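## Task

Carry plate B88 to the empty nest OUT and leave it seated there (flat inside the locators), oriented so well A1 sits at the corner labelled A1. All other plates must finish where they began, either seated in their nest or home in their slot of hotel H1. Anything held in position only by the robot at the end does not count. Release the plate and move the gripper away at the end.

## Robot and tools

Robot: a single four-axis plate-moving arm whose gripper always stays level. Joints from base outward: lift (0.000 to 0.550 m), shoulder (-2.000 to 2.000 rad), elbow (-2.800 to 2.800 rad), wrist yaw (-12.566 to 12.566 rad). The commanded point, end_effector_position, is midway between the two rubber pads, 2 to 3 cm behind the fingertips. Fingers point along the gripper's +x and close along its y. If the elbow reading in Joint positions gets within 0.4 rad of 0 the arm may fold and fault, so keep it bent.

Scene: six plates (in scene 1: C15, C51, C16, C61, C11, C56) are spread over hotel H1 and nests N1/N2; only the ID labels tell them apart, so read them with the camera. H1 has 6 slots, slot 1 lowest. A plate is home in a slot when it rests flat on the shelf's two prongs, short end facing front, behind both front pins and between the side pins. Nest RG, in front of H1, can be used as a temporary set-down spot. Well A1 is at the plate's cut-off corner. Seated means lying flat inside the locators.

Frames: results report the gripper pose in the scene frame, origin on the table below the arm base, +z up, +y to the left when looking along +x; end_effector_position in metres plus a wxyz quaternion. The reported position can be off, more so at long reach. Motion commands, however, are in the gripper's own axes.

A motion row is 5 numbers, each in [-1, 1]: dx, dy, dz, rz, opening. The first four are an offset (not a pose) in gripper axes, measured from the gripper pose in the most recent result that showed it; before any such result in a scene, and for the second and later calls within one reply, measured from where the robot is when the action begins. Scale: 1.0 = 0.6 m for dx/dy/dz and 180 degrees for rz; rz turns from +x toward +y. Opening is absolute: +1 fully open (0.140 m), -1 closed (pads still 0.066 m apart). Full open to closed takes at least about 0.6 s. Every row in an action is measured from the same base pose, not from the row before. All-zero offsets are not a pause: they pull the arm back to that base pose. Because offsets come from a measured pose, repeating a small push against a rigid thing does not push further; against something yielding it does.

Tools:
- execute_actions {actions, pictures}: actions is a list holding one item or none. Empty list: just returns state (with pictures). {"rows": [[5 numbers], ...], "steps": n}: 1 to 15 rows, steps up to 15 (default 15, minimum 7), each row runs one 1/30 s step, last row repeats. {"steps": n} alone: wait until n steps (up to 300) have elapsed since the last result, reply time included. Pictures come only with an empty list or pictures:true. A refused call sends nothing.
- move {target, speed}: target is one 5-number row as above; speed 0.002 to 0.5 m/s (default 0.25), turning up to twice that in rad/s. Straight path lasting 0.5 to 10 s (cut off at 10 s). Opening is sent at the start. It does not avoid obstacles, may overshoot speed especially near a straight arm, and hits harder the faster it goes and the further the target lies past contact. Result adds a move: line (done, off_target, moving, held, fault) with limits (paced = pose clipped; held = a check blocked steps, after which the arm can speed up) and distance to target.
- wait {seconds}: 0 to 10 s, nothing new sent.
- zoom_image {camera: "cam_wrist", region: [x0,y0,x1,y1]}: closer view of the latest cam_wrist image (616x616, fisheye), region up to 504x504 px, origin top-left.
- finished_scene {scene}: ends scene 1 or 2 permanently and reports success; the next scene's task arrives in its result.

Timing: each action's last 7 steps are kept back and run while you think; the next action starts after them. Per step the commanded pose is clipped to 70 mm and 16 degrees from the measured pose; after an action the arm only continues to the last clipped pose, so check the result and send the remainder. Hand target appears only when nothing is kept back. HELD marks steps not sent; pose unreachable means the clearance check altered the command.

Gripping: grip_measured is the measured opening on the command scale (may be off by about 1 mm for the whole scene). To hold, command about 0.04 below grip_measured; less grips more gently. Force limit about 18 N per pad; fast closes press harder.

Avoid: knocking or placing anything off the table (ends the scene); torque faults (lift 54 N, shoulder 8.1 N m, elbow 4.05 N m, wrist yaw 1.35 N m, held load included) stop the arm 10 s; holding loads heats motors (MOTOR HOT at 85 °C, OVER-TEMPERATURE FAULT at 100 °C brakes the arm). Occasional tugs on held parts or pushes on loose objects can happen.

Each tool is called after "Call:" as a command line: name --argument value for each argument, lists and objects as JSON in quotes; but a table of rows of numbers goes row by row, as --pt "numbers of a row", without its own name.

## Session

Call:
execute_actions --actions '[]'

Scene clock: 0.00 s of 9600.00 s.
end_effector_position=(+0.5469, -0.1476, +0.3663) grip_measured=+0.98 end_effector_quat_wxyz=(+0.831, +0.000, +0.000, +0.557)
Joint positions: [ 0.361 -0.146  1.891 -0.564  0.139]
Motor temperatures (°C, as the motors report them): [31 25 25 26]
Hand target: +0.547, -0.148, +0.366; +0.831, +0.000, +0.000, +0.557

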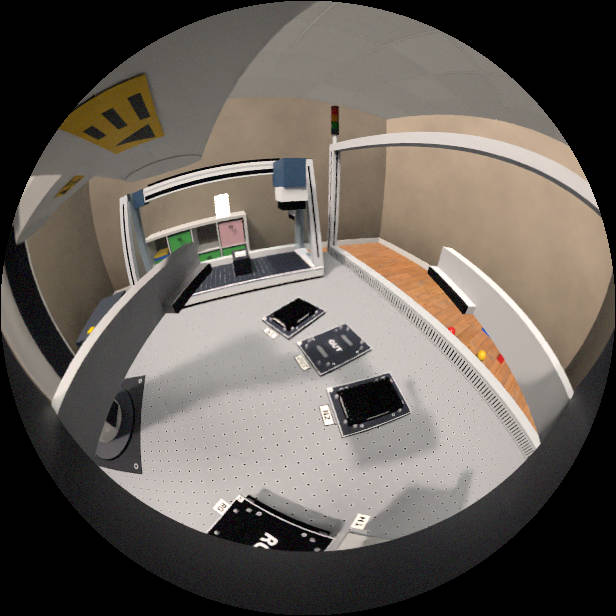

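Call:
zoom_image --camera "cam_wrist" --region '[250, 285, 430, 445]'

Call:
zoom_image --camera "cam_wrist" --region '[180, 460, 420, 570]'

Region (250, 285, 430, 445) of cam_wrist's 616x616 image, scaled by 2.800, with more detail than that image has.

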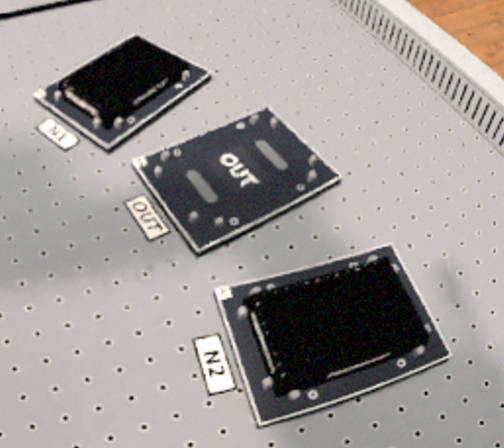

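Region (180, 460, 420, 570) of cam_wrist's 616x616 image, scaled by 2.100, with more detail than that image has; it fills the top 231 rows of this view, and the rest is white.

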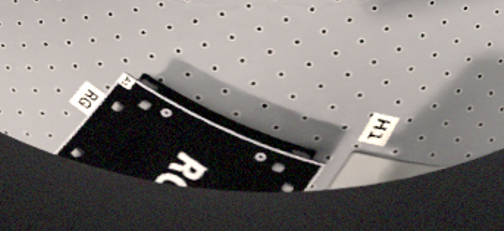

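Call:
move --target '[-0.314, 0.1437, 0.0, -0.642, 1]' --speed 0.3

Scene clock: 9.30 s of 9600.00 s.
end_effector_position=(+0.3955, -0.2889, +0.3663) grip_measured=+0.98 end_effector_quat_wxyz=(+0.914, +0.000, +0.000, -0.406)
Joint positions: [ 0.361 -0.001  0.879 -1.714  0.139]
Motor temperatures (°C, as the motors report them): [31 25 25 26]
Hand target: +0.396, -0.289, +0.366; +0.914, +0.000, +0.000, -0.406
Off the commanded pose: 0.000 m, 0 deg.
Kept back: nothing.
After step 90, 2.60 s passed at rest.
move: done

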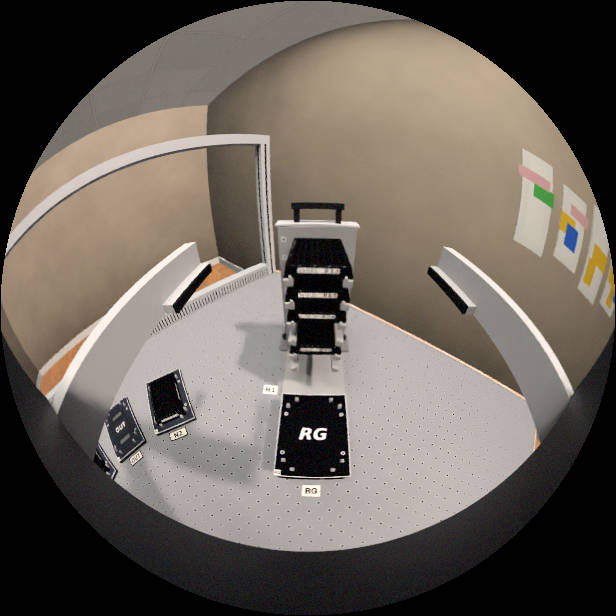

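Call:
execute_actions --actions '[]'

Scene clock: 11.17 s of 9600.00 s.
end_effector_position=(+0.3955, -0.2889, +0.3663) grip_measured=+0.98 end_effector_quat_wxyz=(+0.914, +0.000, +0.000, -0.406)
Joint positions: [ 0.361 -0.001  0.879 -1.714  0.139]
Motor temperatures (°C, as the motors report them): [31 25 25 26]
Hand target: +0.396, -0.289, +0.366; +0.914, +0.000, +0.000, -0.406
Off the commanded pose: 0.000 m, 0 deg.
Kept back: nothing.
Steps of this call (steps 1 to 56: nothing new was sent). Readings (end_effector_position):
1: (+0.3955, -0.2889, +0.3663)
2: (+0.3955, -0.2889, +0.3663)
4: (+0.3955, -0.2889, +0.3663)
8: (+0.3955, -0.2889, +0.3663)
56: the state above

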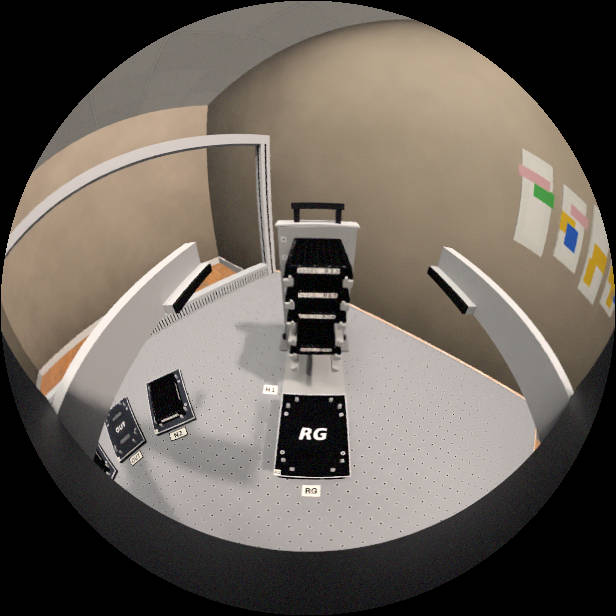

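Call:
zoom_image --camera "cam_wrist" --region '[260, 190, 380, 390]'

Region (260, 190, 380, 390) of cam_wrist's 616x616 image, scaled by 2.520, with more detail than that image has; it fills the left 302 columns of this view, and the rest is white.

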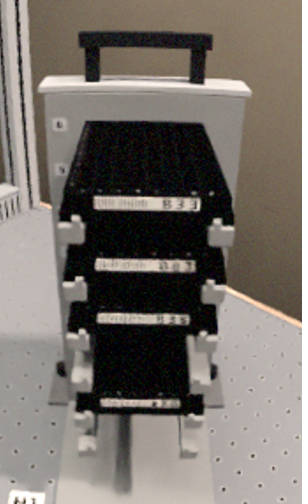

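Call:
zoom_image --camera "cam_wrist" --region '[280, 255, 360, 365]'

Region (280, 255, 360, 365) of cam_wrist's 616x616 image, scaled by 4.582, with more detail than that image has; it fills the left 367 columns of this view, and the rest is white.

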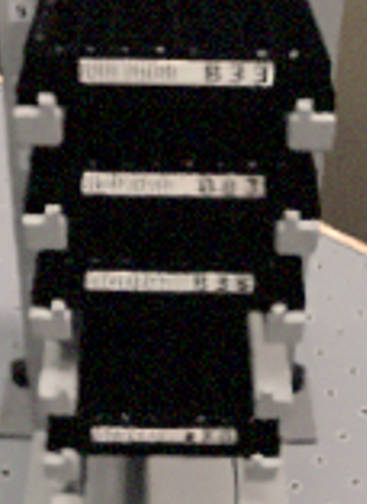

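Call:
move --target '[0.06, 0, -0.28, 0, 1]' --speed 0.4

Call:
zoom_image --camera "cam_wrist" --region '[240, 130, 400, 330]'

Scene clock: 13.40 s of 9600.00 s.
end_effector_position=(+0.4197, -0.3156, +0.1982) grip_measured=+0.98 end_effector_quat_wxyz=(+0.914, +0.000, +0.000, -0.406)
Joint positions: [ 0.193 -0.034  1.037 -1.839  0.139]
Motor temperatures (°C, as the motors report them): [31 25 25 26]
Hand target: +0.420, -0.316, +0.198; +0.914, +0.000, +0.000, -0.406
Off the commanded pose: 0.000 m, 0 deg.
Kept back: nothing.
move: done

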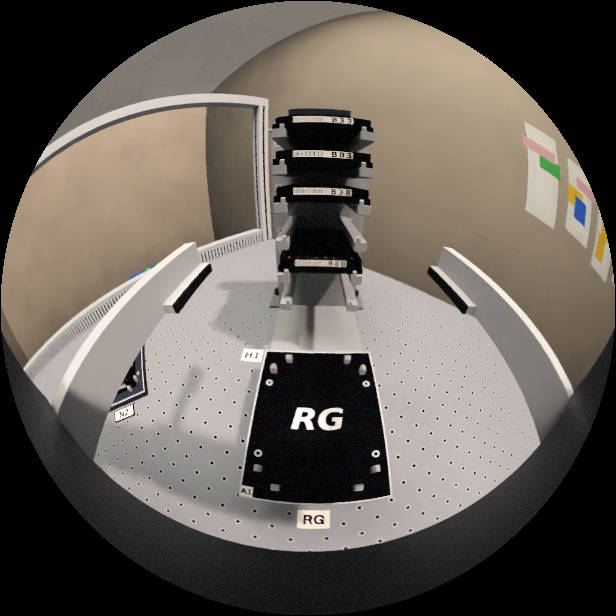

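Region (240, 130, 400, 330) of cam_wrist's 616x616 image, scaled by 2.520, with more detail than that image has; it fills the left 403 columns of this view, and the rest is white.

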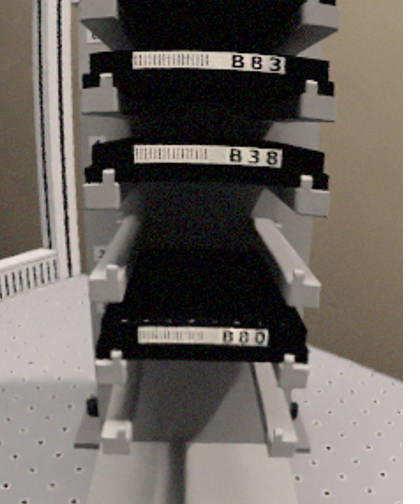

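Call:
zoom_image --camera "cam_wrist" --region '[280, 245, 360, 285]'

Call:
zoom_image --camera "cam_wrist" --region '[270, 100, 380, 210]'

Region (280, 245, 360, 285) of cam_wrist's 616x616 image, scaled by 6.300, with more detail than that image has.

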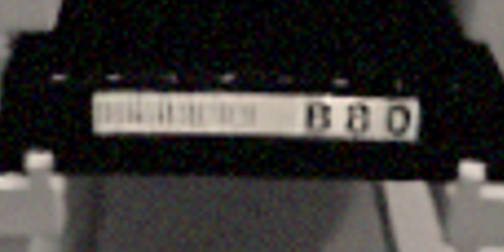

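Region (270, 100, 380, 210) of cam_wrist's 616x616 image, scaled by 4.582, with more detail than that image has.

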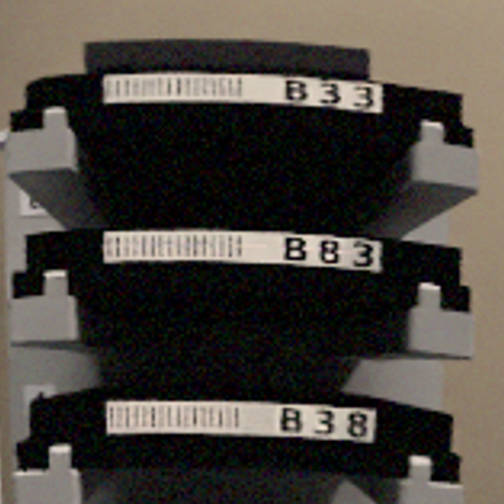

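Call:
move --target '[-0.116, 0.462, -0.18, 0.2128, 1]' --speed 0.4

Scene clock: 15.97 s of 9600.00 s.
end_effector_position=(+0.5787, -0.0780, +0.0902) grip_measured=+0.98 end_effector_quat_wxyz=(+0.997, +0.000, +0.000, -0.083)
Joint positions: [ 0.085  0.697  1.088 -1.951  0.139]
Motor temperatures (°C, as the motors report them): [31 25 25 26]
Hand target: +0.579, -0.078, +0.090; +0.997, +0.000, +0.000, -0.083
Off the commanded pose: 0.000 m, 0 deg.
Kept back: nothing.
move: done

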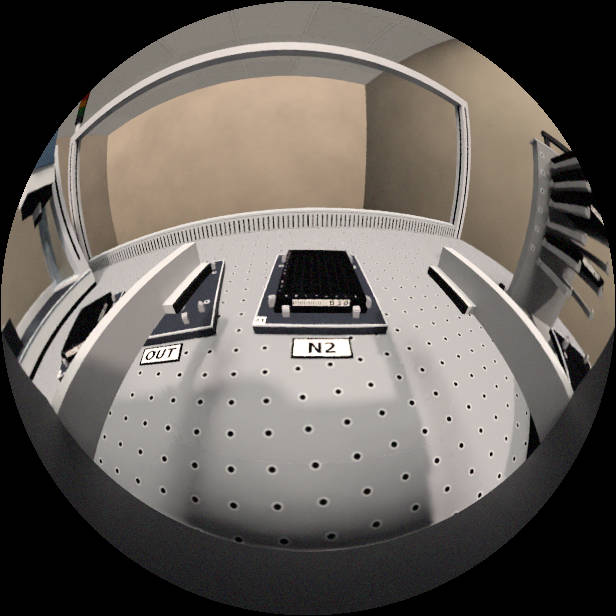

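Call:
zoom_image --camera "cam_wrist" --region '[240, 240, 400, 350]'

Region (240, 240, 400, 350) of cam_wrist's 616x616 image, scaled by 3.150, with more detail than that image has; it fills the top 346 rows of this view, and the rest is white.

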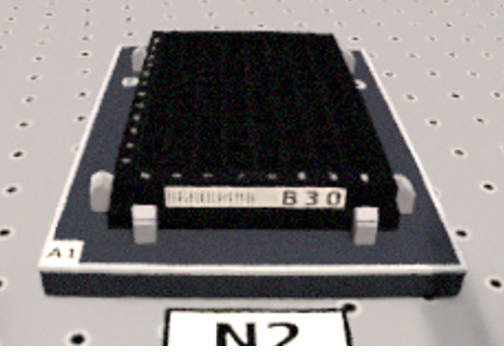

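Call:
move --target '[-0.1348, 0.4313, 0, 0.2006, 1]' --speed 0.4

Call:
zoom_image --camera "cam_wrist" --region '[230, 230, 410, 360]'

Scene clock: 18.00 s of 9600.00 s.
end_effector_position=(+0.5418, +0.1908, +0.0902) grip_measured=+0.98 end_effector_quat_wxyz=(+0.973, +0.000, +0.000, +0.230)
Joint positions: [ 0.085  1.384  1.098 -2.017  0.139]
Motor temperatures (°C, as the motors report them): [31 25 25 26]
Hand target: +0.542, +0.191, +0.090; +0.973, +0.000, +0.000, +0.230
Off the commanded pose: 0.000 m, 0 deg.
Kept back: nothing.
move: done

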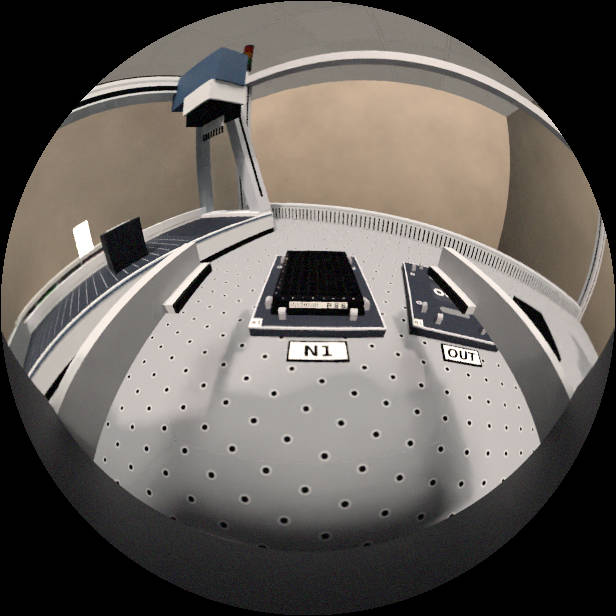

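Region (230, 230, 410, 360) of cam_wrist's 616x616 image, scaled by 2.800, with more detail than that image has.

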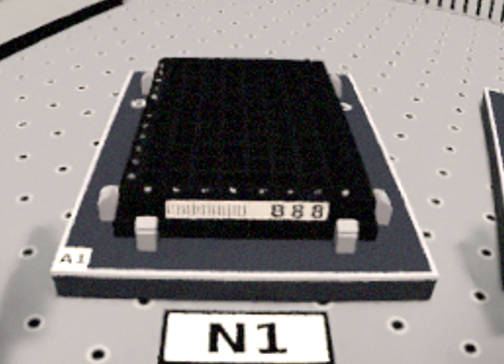

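Call:
zoom_image --camera "cam_wrist" --region '[255, 240, 385, 330]'

Region (255, 240, 385, 330) of cam_wrist's 616x616 image, scaled by 3.877, with more detail than that image has; it fills the top 349 rows of this view, and the rest is white.

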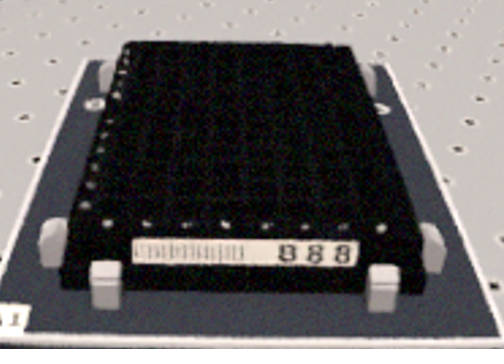

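Call:
zoom_image --camera "cam_wrist" --region '[390, 250, 510, 370]'

Region (390, 250, 510, 370) of cam_wrist's 616x616 image, scaled by 4.200, with more detail than that image has.

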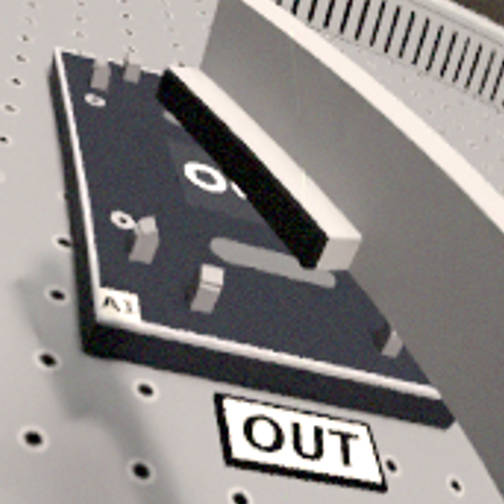

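Call:
move --target '[0.206, 0.001, -0.0703, -0.003, -0.08]' --speed 0.3

Scene clock: 21.37 s of 9600.00 s.
end_effector_position=(+0.6521, +0.2467, +0.0480) grip_measured=-0.08 end_effector_quat_wxyz=(+0.974, +0.000, +0.000, +0.226)
Joint positions: [ 0.043  1.124  1.733 -2.401  0.1  ]
Motor temperatures (°C, as the motors report them): [31 25 25 26]
Hand target: +0.652, +0.247, +0.048; +0.974, +0.000, +0.000, +0.226
Off the commanded pose: 0.000 m, 0 deg.
Kept back: nothing.
move: done

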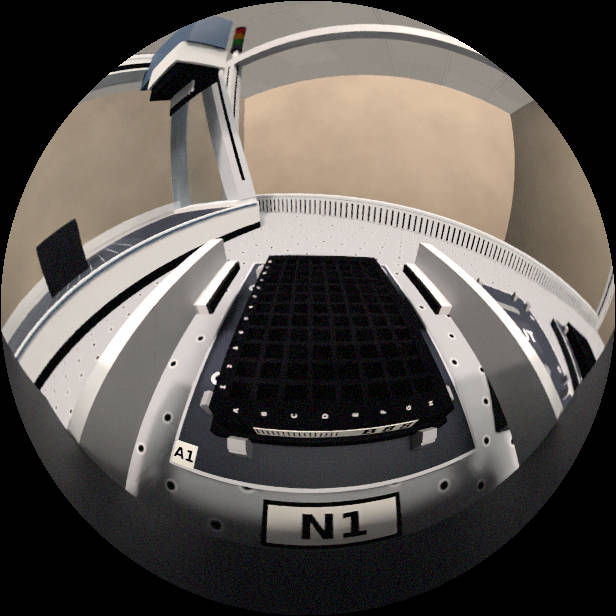

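Call:
zoom_image --camera "cam_wrist" --region '[150, 230, 490, 500]'

Region (150, 230, 490, 500) of cam_wrist's 616x616 image, scaled by 1.482, with more detail than that image has; it fills the top 400 rows of this view, and the rest is white.

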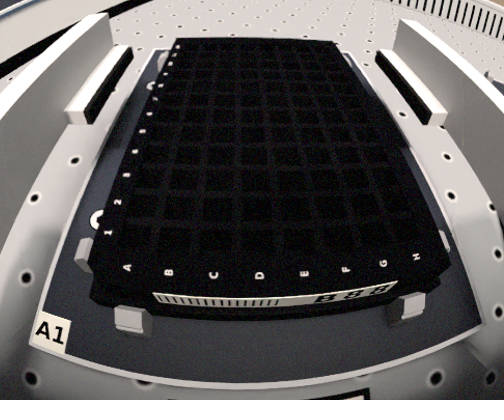

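Call:
zoom_image --camera "cam_wrist" --region '[160, 370, 300, 490]'

Call:
zoom_image --camera "cam_wrist" --region '[360, 370, 500, 490]'

Region (160, 370, 300, 490) of cam_wrist's 616x616 image, scaled by 3.600, with more detail than that image has; it fills the top 432 rows of this view, and the rest is white.

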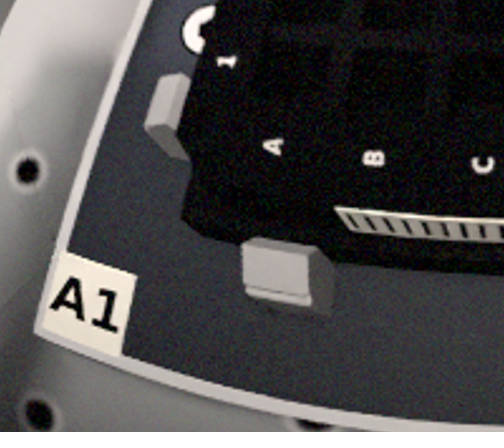

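Region (360, 370, 500, 490) of cam_wrist's 616x616 image, scaled by 3.600, with more detail than that image has; it fills the top 432 rows of this view, and the rest is white.

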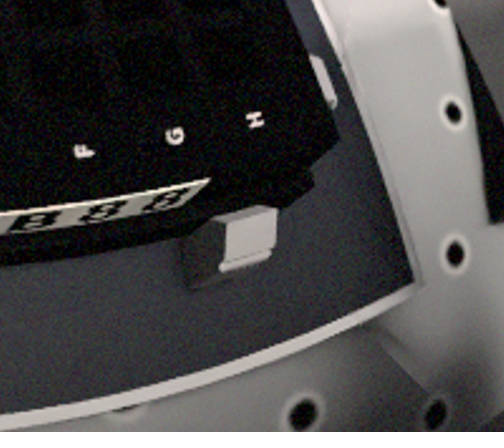

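Call:
move --target '[-0.002, 0.0, -0.0283, -0.002, -0.28]' --speed 0.04

Scene clock: 23.90 s of 9600.00 s.
end_effector_position=(+0.6510, +0.2461, +0.0310) grip_measured=-0.28 end_effector_quat_wxyz=(+0.975, +0.000, +0.000, +0.223)
Joint positions: [ 0.026  1.129  1.726 -2.405  0.093]
Motor temperatures (°C, as the motors report them): [31 25 25 26]
Hand target: +0.651, +0.246, +0.031; +0.975, +0.000, +0.000, +0.223
Off the commanded pose: 0.000 m, 0 deg.
Kept back: nothing.
move: done

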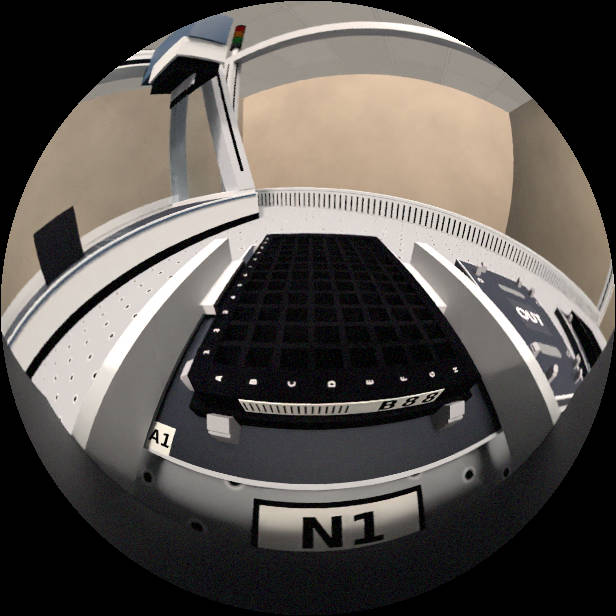

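Call:
zoom_image --camera "cam_wrist" --region '[170, 220, 490, 460]'

Region (170, 220, 490, 460) of cam_wrist's 616x616 image, scaled by 1.575, with more detail than that image has; it fills the top 378 rows of this view, and the rest is white.

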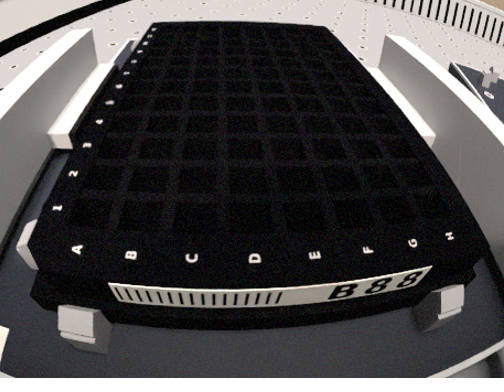

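Call:
execute_actions --actions '[{"rows": [[0,0,0,0,-0.33],[0,0,0,0,-0.37],[0,0,0,0,-0.40],[0,0,0,0,-0.42],[0,0,0,0,-0.44],[0,0,0,0,-0.455],[0,0,0,0,-0.47],[0,0,0,0,-0.48],[0,0,0,0,-0.49],[0,0,0,0,-0.50],[0,0,0,0,-0.51],[0,0,0,0,-0.52],[0,0,0,0,-0.53],[0,0,0,0,-0.535],[0,0,0,0,-0.54]], "steps": 15}]'

Call:
execute_actions --actions '[]'

Scene clock: 24.80 s of 9600.00 s.
end_effector_position=(+0.6511, +0.2458, +0.0310) grip_measured=-0.47 end_effector_quat_wxyz=(+0.975, +0.000, +0.000, +0.222)
Joint positions: [ 0.026  1.129  1.726 -2.406  0.086]
Motor temperatures (°C, as the motors report them): [31 25 25 26]
Steps of this call (steps 1 to 19: nothing new was sent; steps 20 to 27: the first 8 steps of this action). Readings (end_effector_position):
20: (+0.6510, +0.2461, +0.0310)
21: (+0.6510, +0.2461, +0.0310)
23: (+0.6510, +0.2461, +0.0310)
27: the state above

Scene clock: 25.03 s of 9600.00 s.
end_effector_position=(+0.6513, +0.2455, +0.0310) grip_measured=-0.50 end_effector_quat_wxyz=(+0.975, +0.000, +0.000, +0.222)
Joint positions: [ 0.026  1.128  1.726 -2.407  0.084]
Motor temperatures (°C, as the motors report them): [31 25 25 26]
Hand target: +0.651, +0.246, +0.031; +0.975, +0.000, +0.000, +0.223
Off the commanded pose: 0.001 m, 0 deg.
Kept back: nothing.
Steps of this call (steps 1 to 7: the last 7 steps of your previous action). Readings (end_effector_position):
1: (+0.6512, +0.2457, +0.0310)
2: (+0.6513, +0.2455, +0.0310)
4: (+0.6513, +0.2455, +0.0310)
7: the state above

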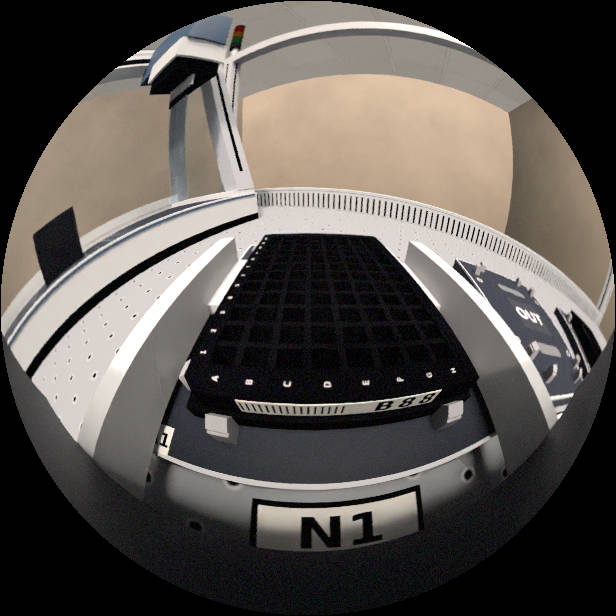

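Call:
move --target '[0, 0, 0.04, 0, -0.545]' --speed 0.05

Scene clock: 26.00 s of 9600.00 s.
end_effector_position=(+0.6513, +0.2454, +0.0550) grip_measured=-0.50 end_effector_quat_wxyz=(+0.975, +0.000, +0.000, +0.222)
Joint positions: [ 0.05   1.128  1.726 -2.407  0.084]
Motor temperatures (°C, as the motors report them): [31 25 25 26]
Hand target: +0.651, +0.245, +0.055; +0.975, +0.000, +0.000, +0.222
Off the commanded pose: 0.000 m, 0 deg.
Kept back: nothing.
move: done

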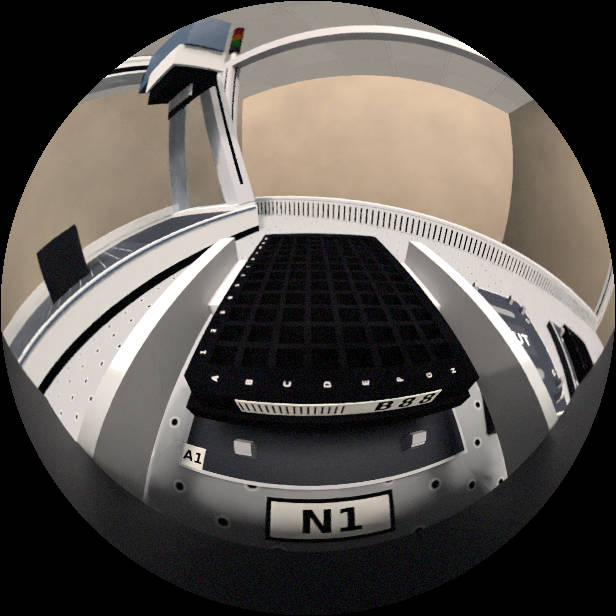

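Call:
zoom_image --camera "cam_wrist" --region '[160, 390, 280, 480]'

Call:
zoom_image --camera "cam_wrist" --region '[380, 390, 500, 480]'

Region (160, 390, 280, 480) of cam_wrist's 616x616 image, scaled by 4.200, with more detail than that image has; it fills the top 378 rows of this view, and the rest is white.

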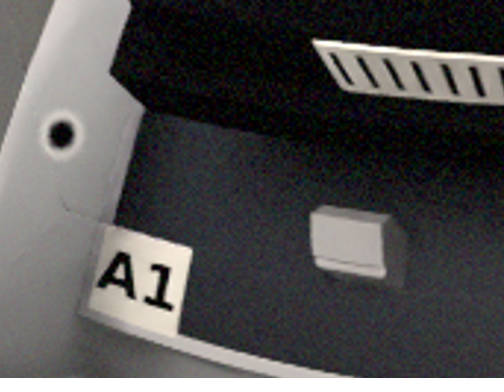

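Region (380, 390, 500, 480) of cam_wrist's 616x616 image, scaled by 4.200, with more detail than that image has; it fills the top 378 rows of this view, and the rest is white.

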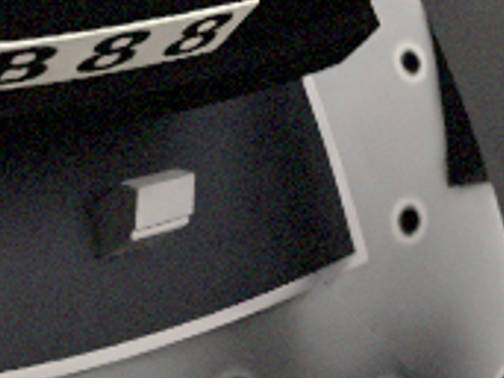

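Call:
move --target '[-0.0302, -0.2877, 0, -0.1083, -0.545]' --speed 0.2

Call:
zoom_image --camera "cam_wrist" --region '[160, 390, 280, 480]'

Call:
zoom_image --camera "cam_wrist" --region '[380, 390, 500, 480]'

Scene clock: 28.77 s of 9600.00 s.
end_effector_position=(+0.7095, +0.0817, +0.0550) grip_measured=-0.50 end_effector_quat_wxyz=(+0.999, +0.000, +0.000, +0.053)
Joint positions: [ 0.05   0.797  1.756 -2.446  0.084]
Motor temperatures (°C, as the motors report them): [31 25 25 26]
Hand target: +0.709, +0.082, +0.055; +0.999, +0.000, +0.000, +0.053
Off the commanded pose: 0.000 m, 0 deg.
Kept back: nothing.
move: done

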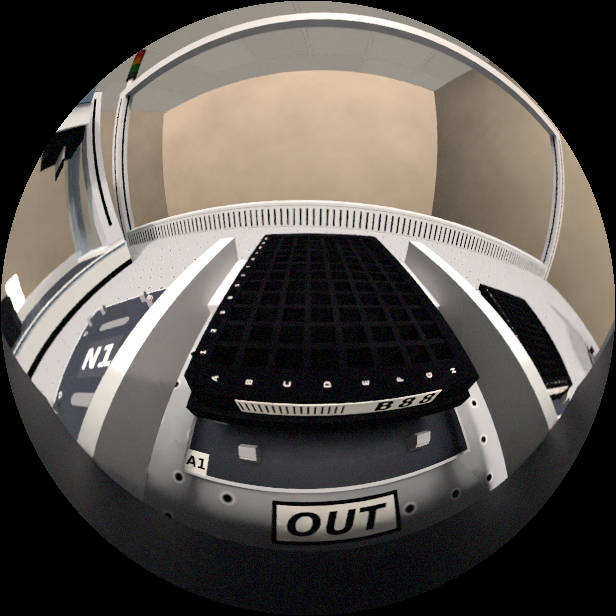

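Region (160, 390, 280, 480) of cam_wrist's 616x616 image, scaled by 4.200, with more detail than that image has; it fills the top 378 rows of this view, and the rest is white.

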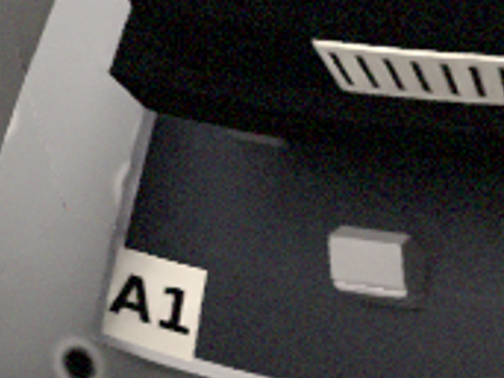

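Region (380, 390, 500, 480) of cam_wrist's 616x616 image, scaled by 4.200, with more detail than that image has; it fills the top 378 rows of this view, and the rest is white.

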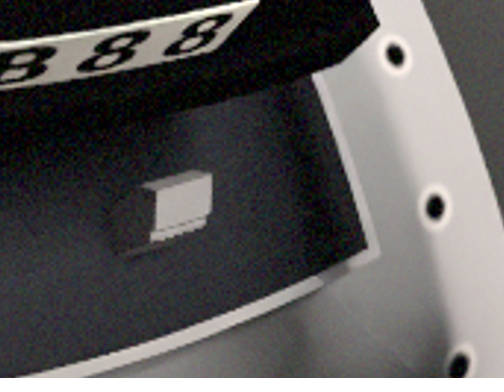

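Call:
move --target '[-0.002, -0.0027, 0, 0.0039, -0.545]' --speed 0.05

Call:
zoom_image --camera "cam_wrist" --region '[160, 390, 280, 480]'

Call:
zoom_image --camera "cam_wrist" --region '[380, 390, 500, 480]'

Scene clock: 31.60 s of 9600.00 s.
end_effector_position=(+0.7085, +0.0800, +0.0550) grip_measured=-0.50 end_effector_quat_wxyz=(+0.998, +0.000, +0.000, +0.059)
Joint positions: [ 0.05   0.792  1.747 -2.421  0.084]
Motor temperatures (°C, as the motors report them): [31 25 25 26]
Hand target: +0.708, +0.080, +0.055; +0.998, +0.000, +0.000, +0.059
Off the commanded pose: 0.000 m, 0 deg.
Kept back: nothing.
move: done

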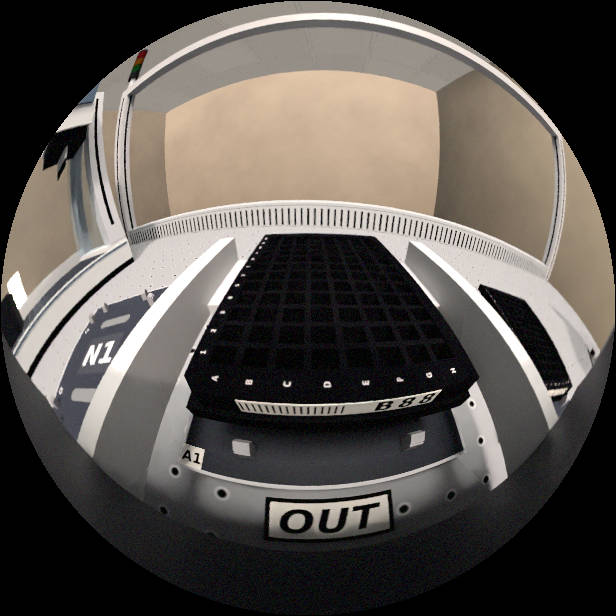

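Region (160, 390, 280, 480) of cam_wrist's 616x616 image, scaled by 4.200, with more detail than that image has; it fills the top 378 rows of this view, and the rest is white.

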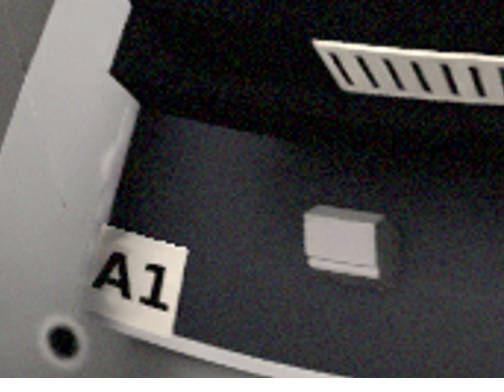

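Region (380, 390, 500, 480) of cam_wrist's 616x616 image, scaled by 4.200, with more detail than that image has; it fills the top 378 rows of this view, and the rest is white.

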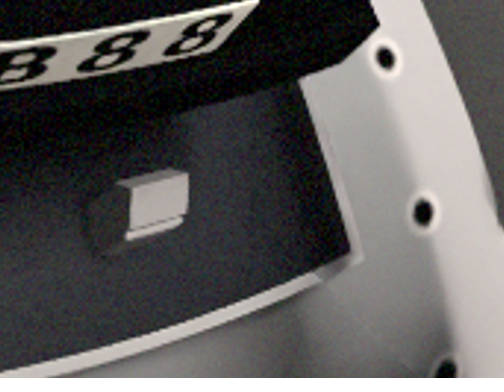

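Call:
move --target '[0, 0.001, -0.0145, 0, -0.545]' --speed 0.04

Call:
zoom_image --camera "cam_wrist" --region '[160, 390, 280, 480]'

Call:
zoom_image --camera "cam_wrist" --region '[380, 390, 500, 480]'

Scene clock: 32.90 s of 9600.00 s.
end_effector_position=(+0.7084, +0.0805, +0.0462) grip_measured=-0.50 end_effector_quat_wxyz=(+0.998, +0.000, +0.000, +0.059)
Joint positions: [ 0.041  0.794  1.748 -2.422  0.084]
Motor temperatures (°C, as the motors report them): [31 25 25 26]
Hand target: +0.708, +0.081, +0.046; +0.998, +0.000, +0.000, +0.059
Off the commanded pose: 0.000 m, 0 deg.
Kept back: nothing.
move: done

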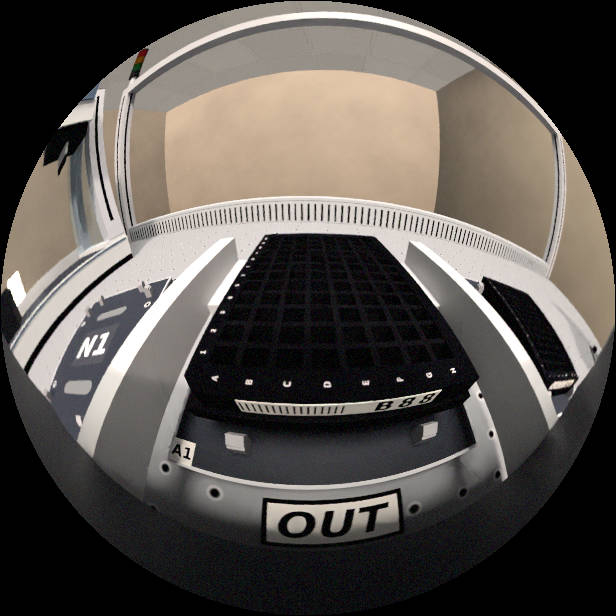

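Region (160, 390, 280, 480) of cam_wrist's 616x616 image, scaled by 4.200, with more detail than that image has; it fills the top 378 rows of this view, and the rest is white.

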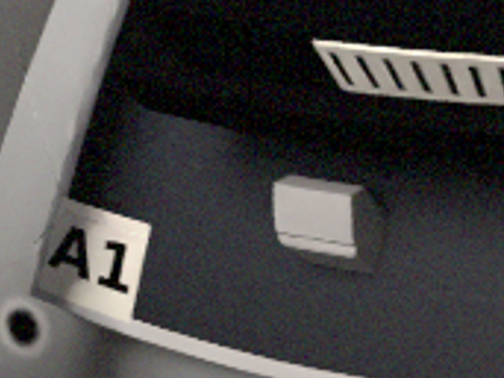

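Region (380, 390, 500, 480) of cam_wrist's 616x616 image, scaled by 4.200, with more detail than that image has; it fills the top 378 rows of this view, and the rest is white.

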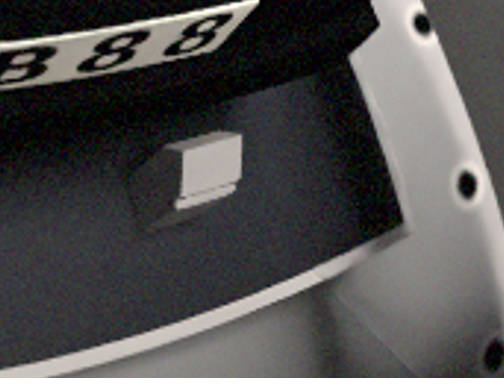

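Call:
move --target '[0, 0, -0.0257, 0, -0.545]' --speed 0.02

Scene clock: 34.67 s of 9600.00 s.
end_effector_position=(+0.7084, +0.0805, +0.0309) grip_measured=-0.50 end_effector_quat_wxyz=(+0.998, +0.000, +0.000, +0.059)
Joint positions: [ 0.026  0.794  1.748 -2.422  0.084]
Motor temperatures (°C, as the motors report them): [31 25 25 26]
Hand target: +0.708, +0.081, +0.031; +0.998, +0.000, +0.000, +0.059
Off the commanded pose: 0.000 m, 0 deg.
Kept back: nothing.
move: done

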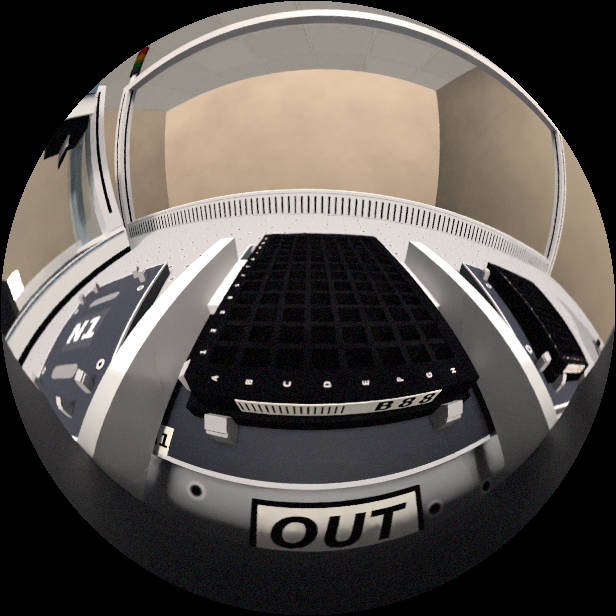

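Call:
execute_actions --actions '[{"rows": [[0,0,0,0,-0.53],[0,0,0,0,-0.51],[0,0,0,0,-0.495],[0,0,0,0,-0.48],[0,0,0,0,-0.465],[0,0,0,0,-0.45],[0,0,0,0,-0.42],[0,0,0,0,-0.38],[0,0,0,0,-0.33],[0,0,0,0,-0.27],[0,0,0,0,-0.2],[0,0,0,0,-0.12],[0,0,0,0,-0.08],[0,0,0,0,-0.08],[0,0,0,0,-0.08]], "steps": 15}]'

Call:
move --target '[0, 0, 0.04, 0, -0.08]' --speed 0.08

Scene clock: 35.33 s of 9600.00 s.
end_effector_position=(+0.7084, +0.0805, +0.0310) grip_measured=-0.41 end_effector_quat_wxyz=(+0.998, +0.000, +0.000, +0.059)
Joint positions: [ 0.026  0.794  1.748 -2.422  0.088]
Motor temperatures (°C, as the motors report them): [31 25 25 26]
Steps of this call (steps 1 to 12: nothing new was sent; steps 13 to 20: the first 8 steps of this action). Readings (end_effector_position):
13: (+0.7084, +0.0805, +0.0309)
14: (+0.7084, +0.0805, +0.0310)
16: (+0.7084, +0.0805, +0.0310)
20: the state above

Scene clock: 36.43 s of 9600.00 s.
end_effector_position=(+0.7084, +0.0805, +0.0550) grip_measured=-0.08 end_effector_quat_wxyz=(+0.998, +0.000, +0.000, +0.059)
Joint positions: [ 0.05   0.794  1.748 -2.422  0.1  ]
Motor temperatures (°C, as the motors report them): [31 25 25 26]
Hand target: +0.708, +0.081, +0.055; +0.998, +0.000, +0.000, +0.059
Off your previous action's commanded pose: 0.000 m, 0 deg at its last step (step 7 of this call).
Off the commanded pose: 0.000 m, 0 deg.
Kept back: nothing.
move: done

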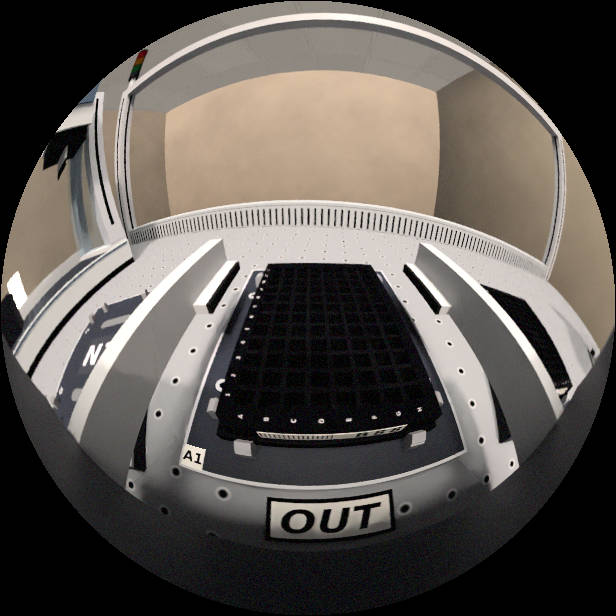

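Plate is released. Moving back and up so I can check that it's seated.

Call:
move --target '[-0.21, 0, 0.075, 0, 1]' --speed 0.3

Call:
zoom_image --camera "cam_wrist" --region '[230, 230, 410, 370]'

Scene clock: 37.53 s of 9600.00 s.
end_effector_position=(+0.5832, +0.0657, +0.1000) grip_measured=+0.98 end_effector_quat_wxyz=(+0.998, +0.000, +0.000, +0.059)
Joint positions: [ 0.095  1.077  1.099 -2.058  0.139]
Motor temperatures (°C, as the motors report them): [31 25 25 26]
Hand target: +0.583, +0.066, +0.100; +0.998, +0.000, +0.000, +0.059
Off the commanded pose: 0.000 m, 0 deg.
Kept back: nothing.
move: done

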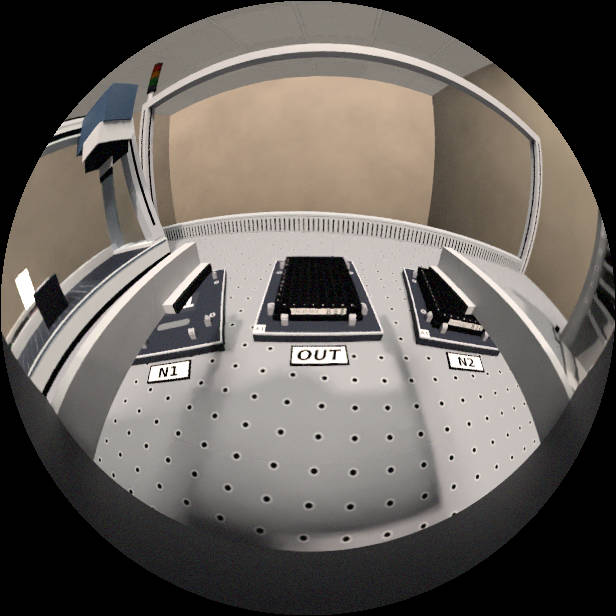

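Region (230, 230, 410, 370) of cam_wrist's 616x616 image, scaled by 2.800, with more detail than that image has.

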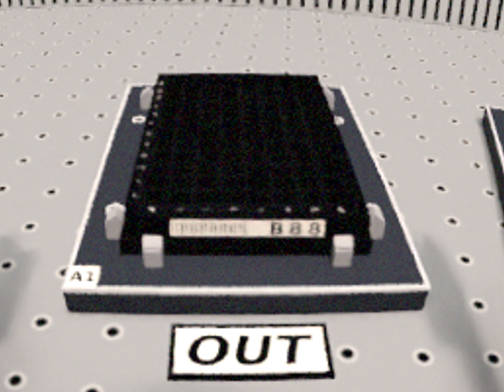

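Call:
finished_scene --scene 2

The scene is finished: the task was done.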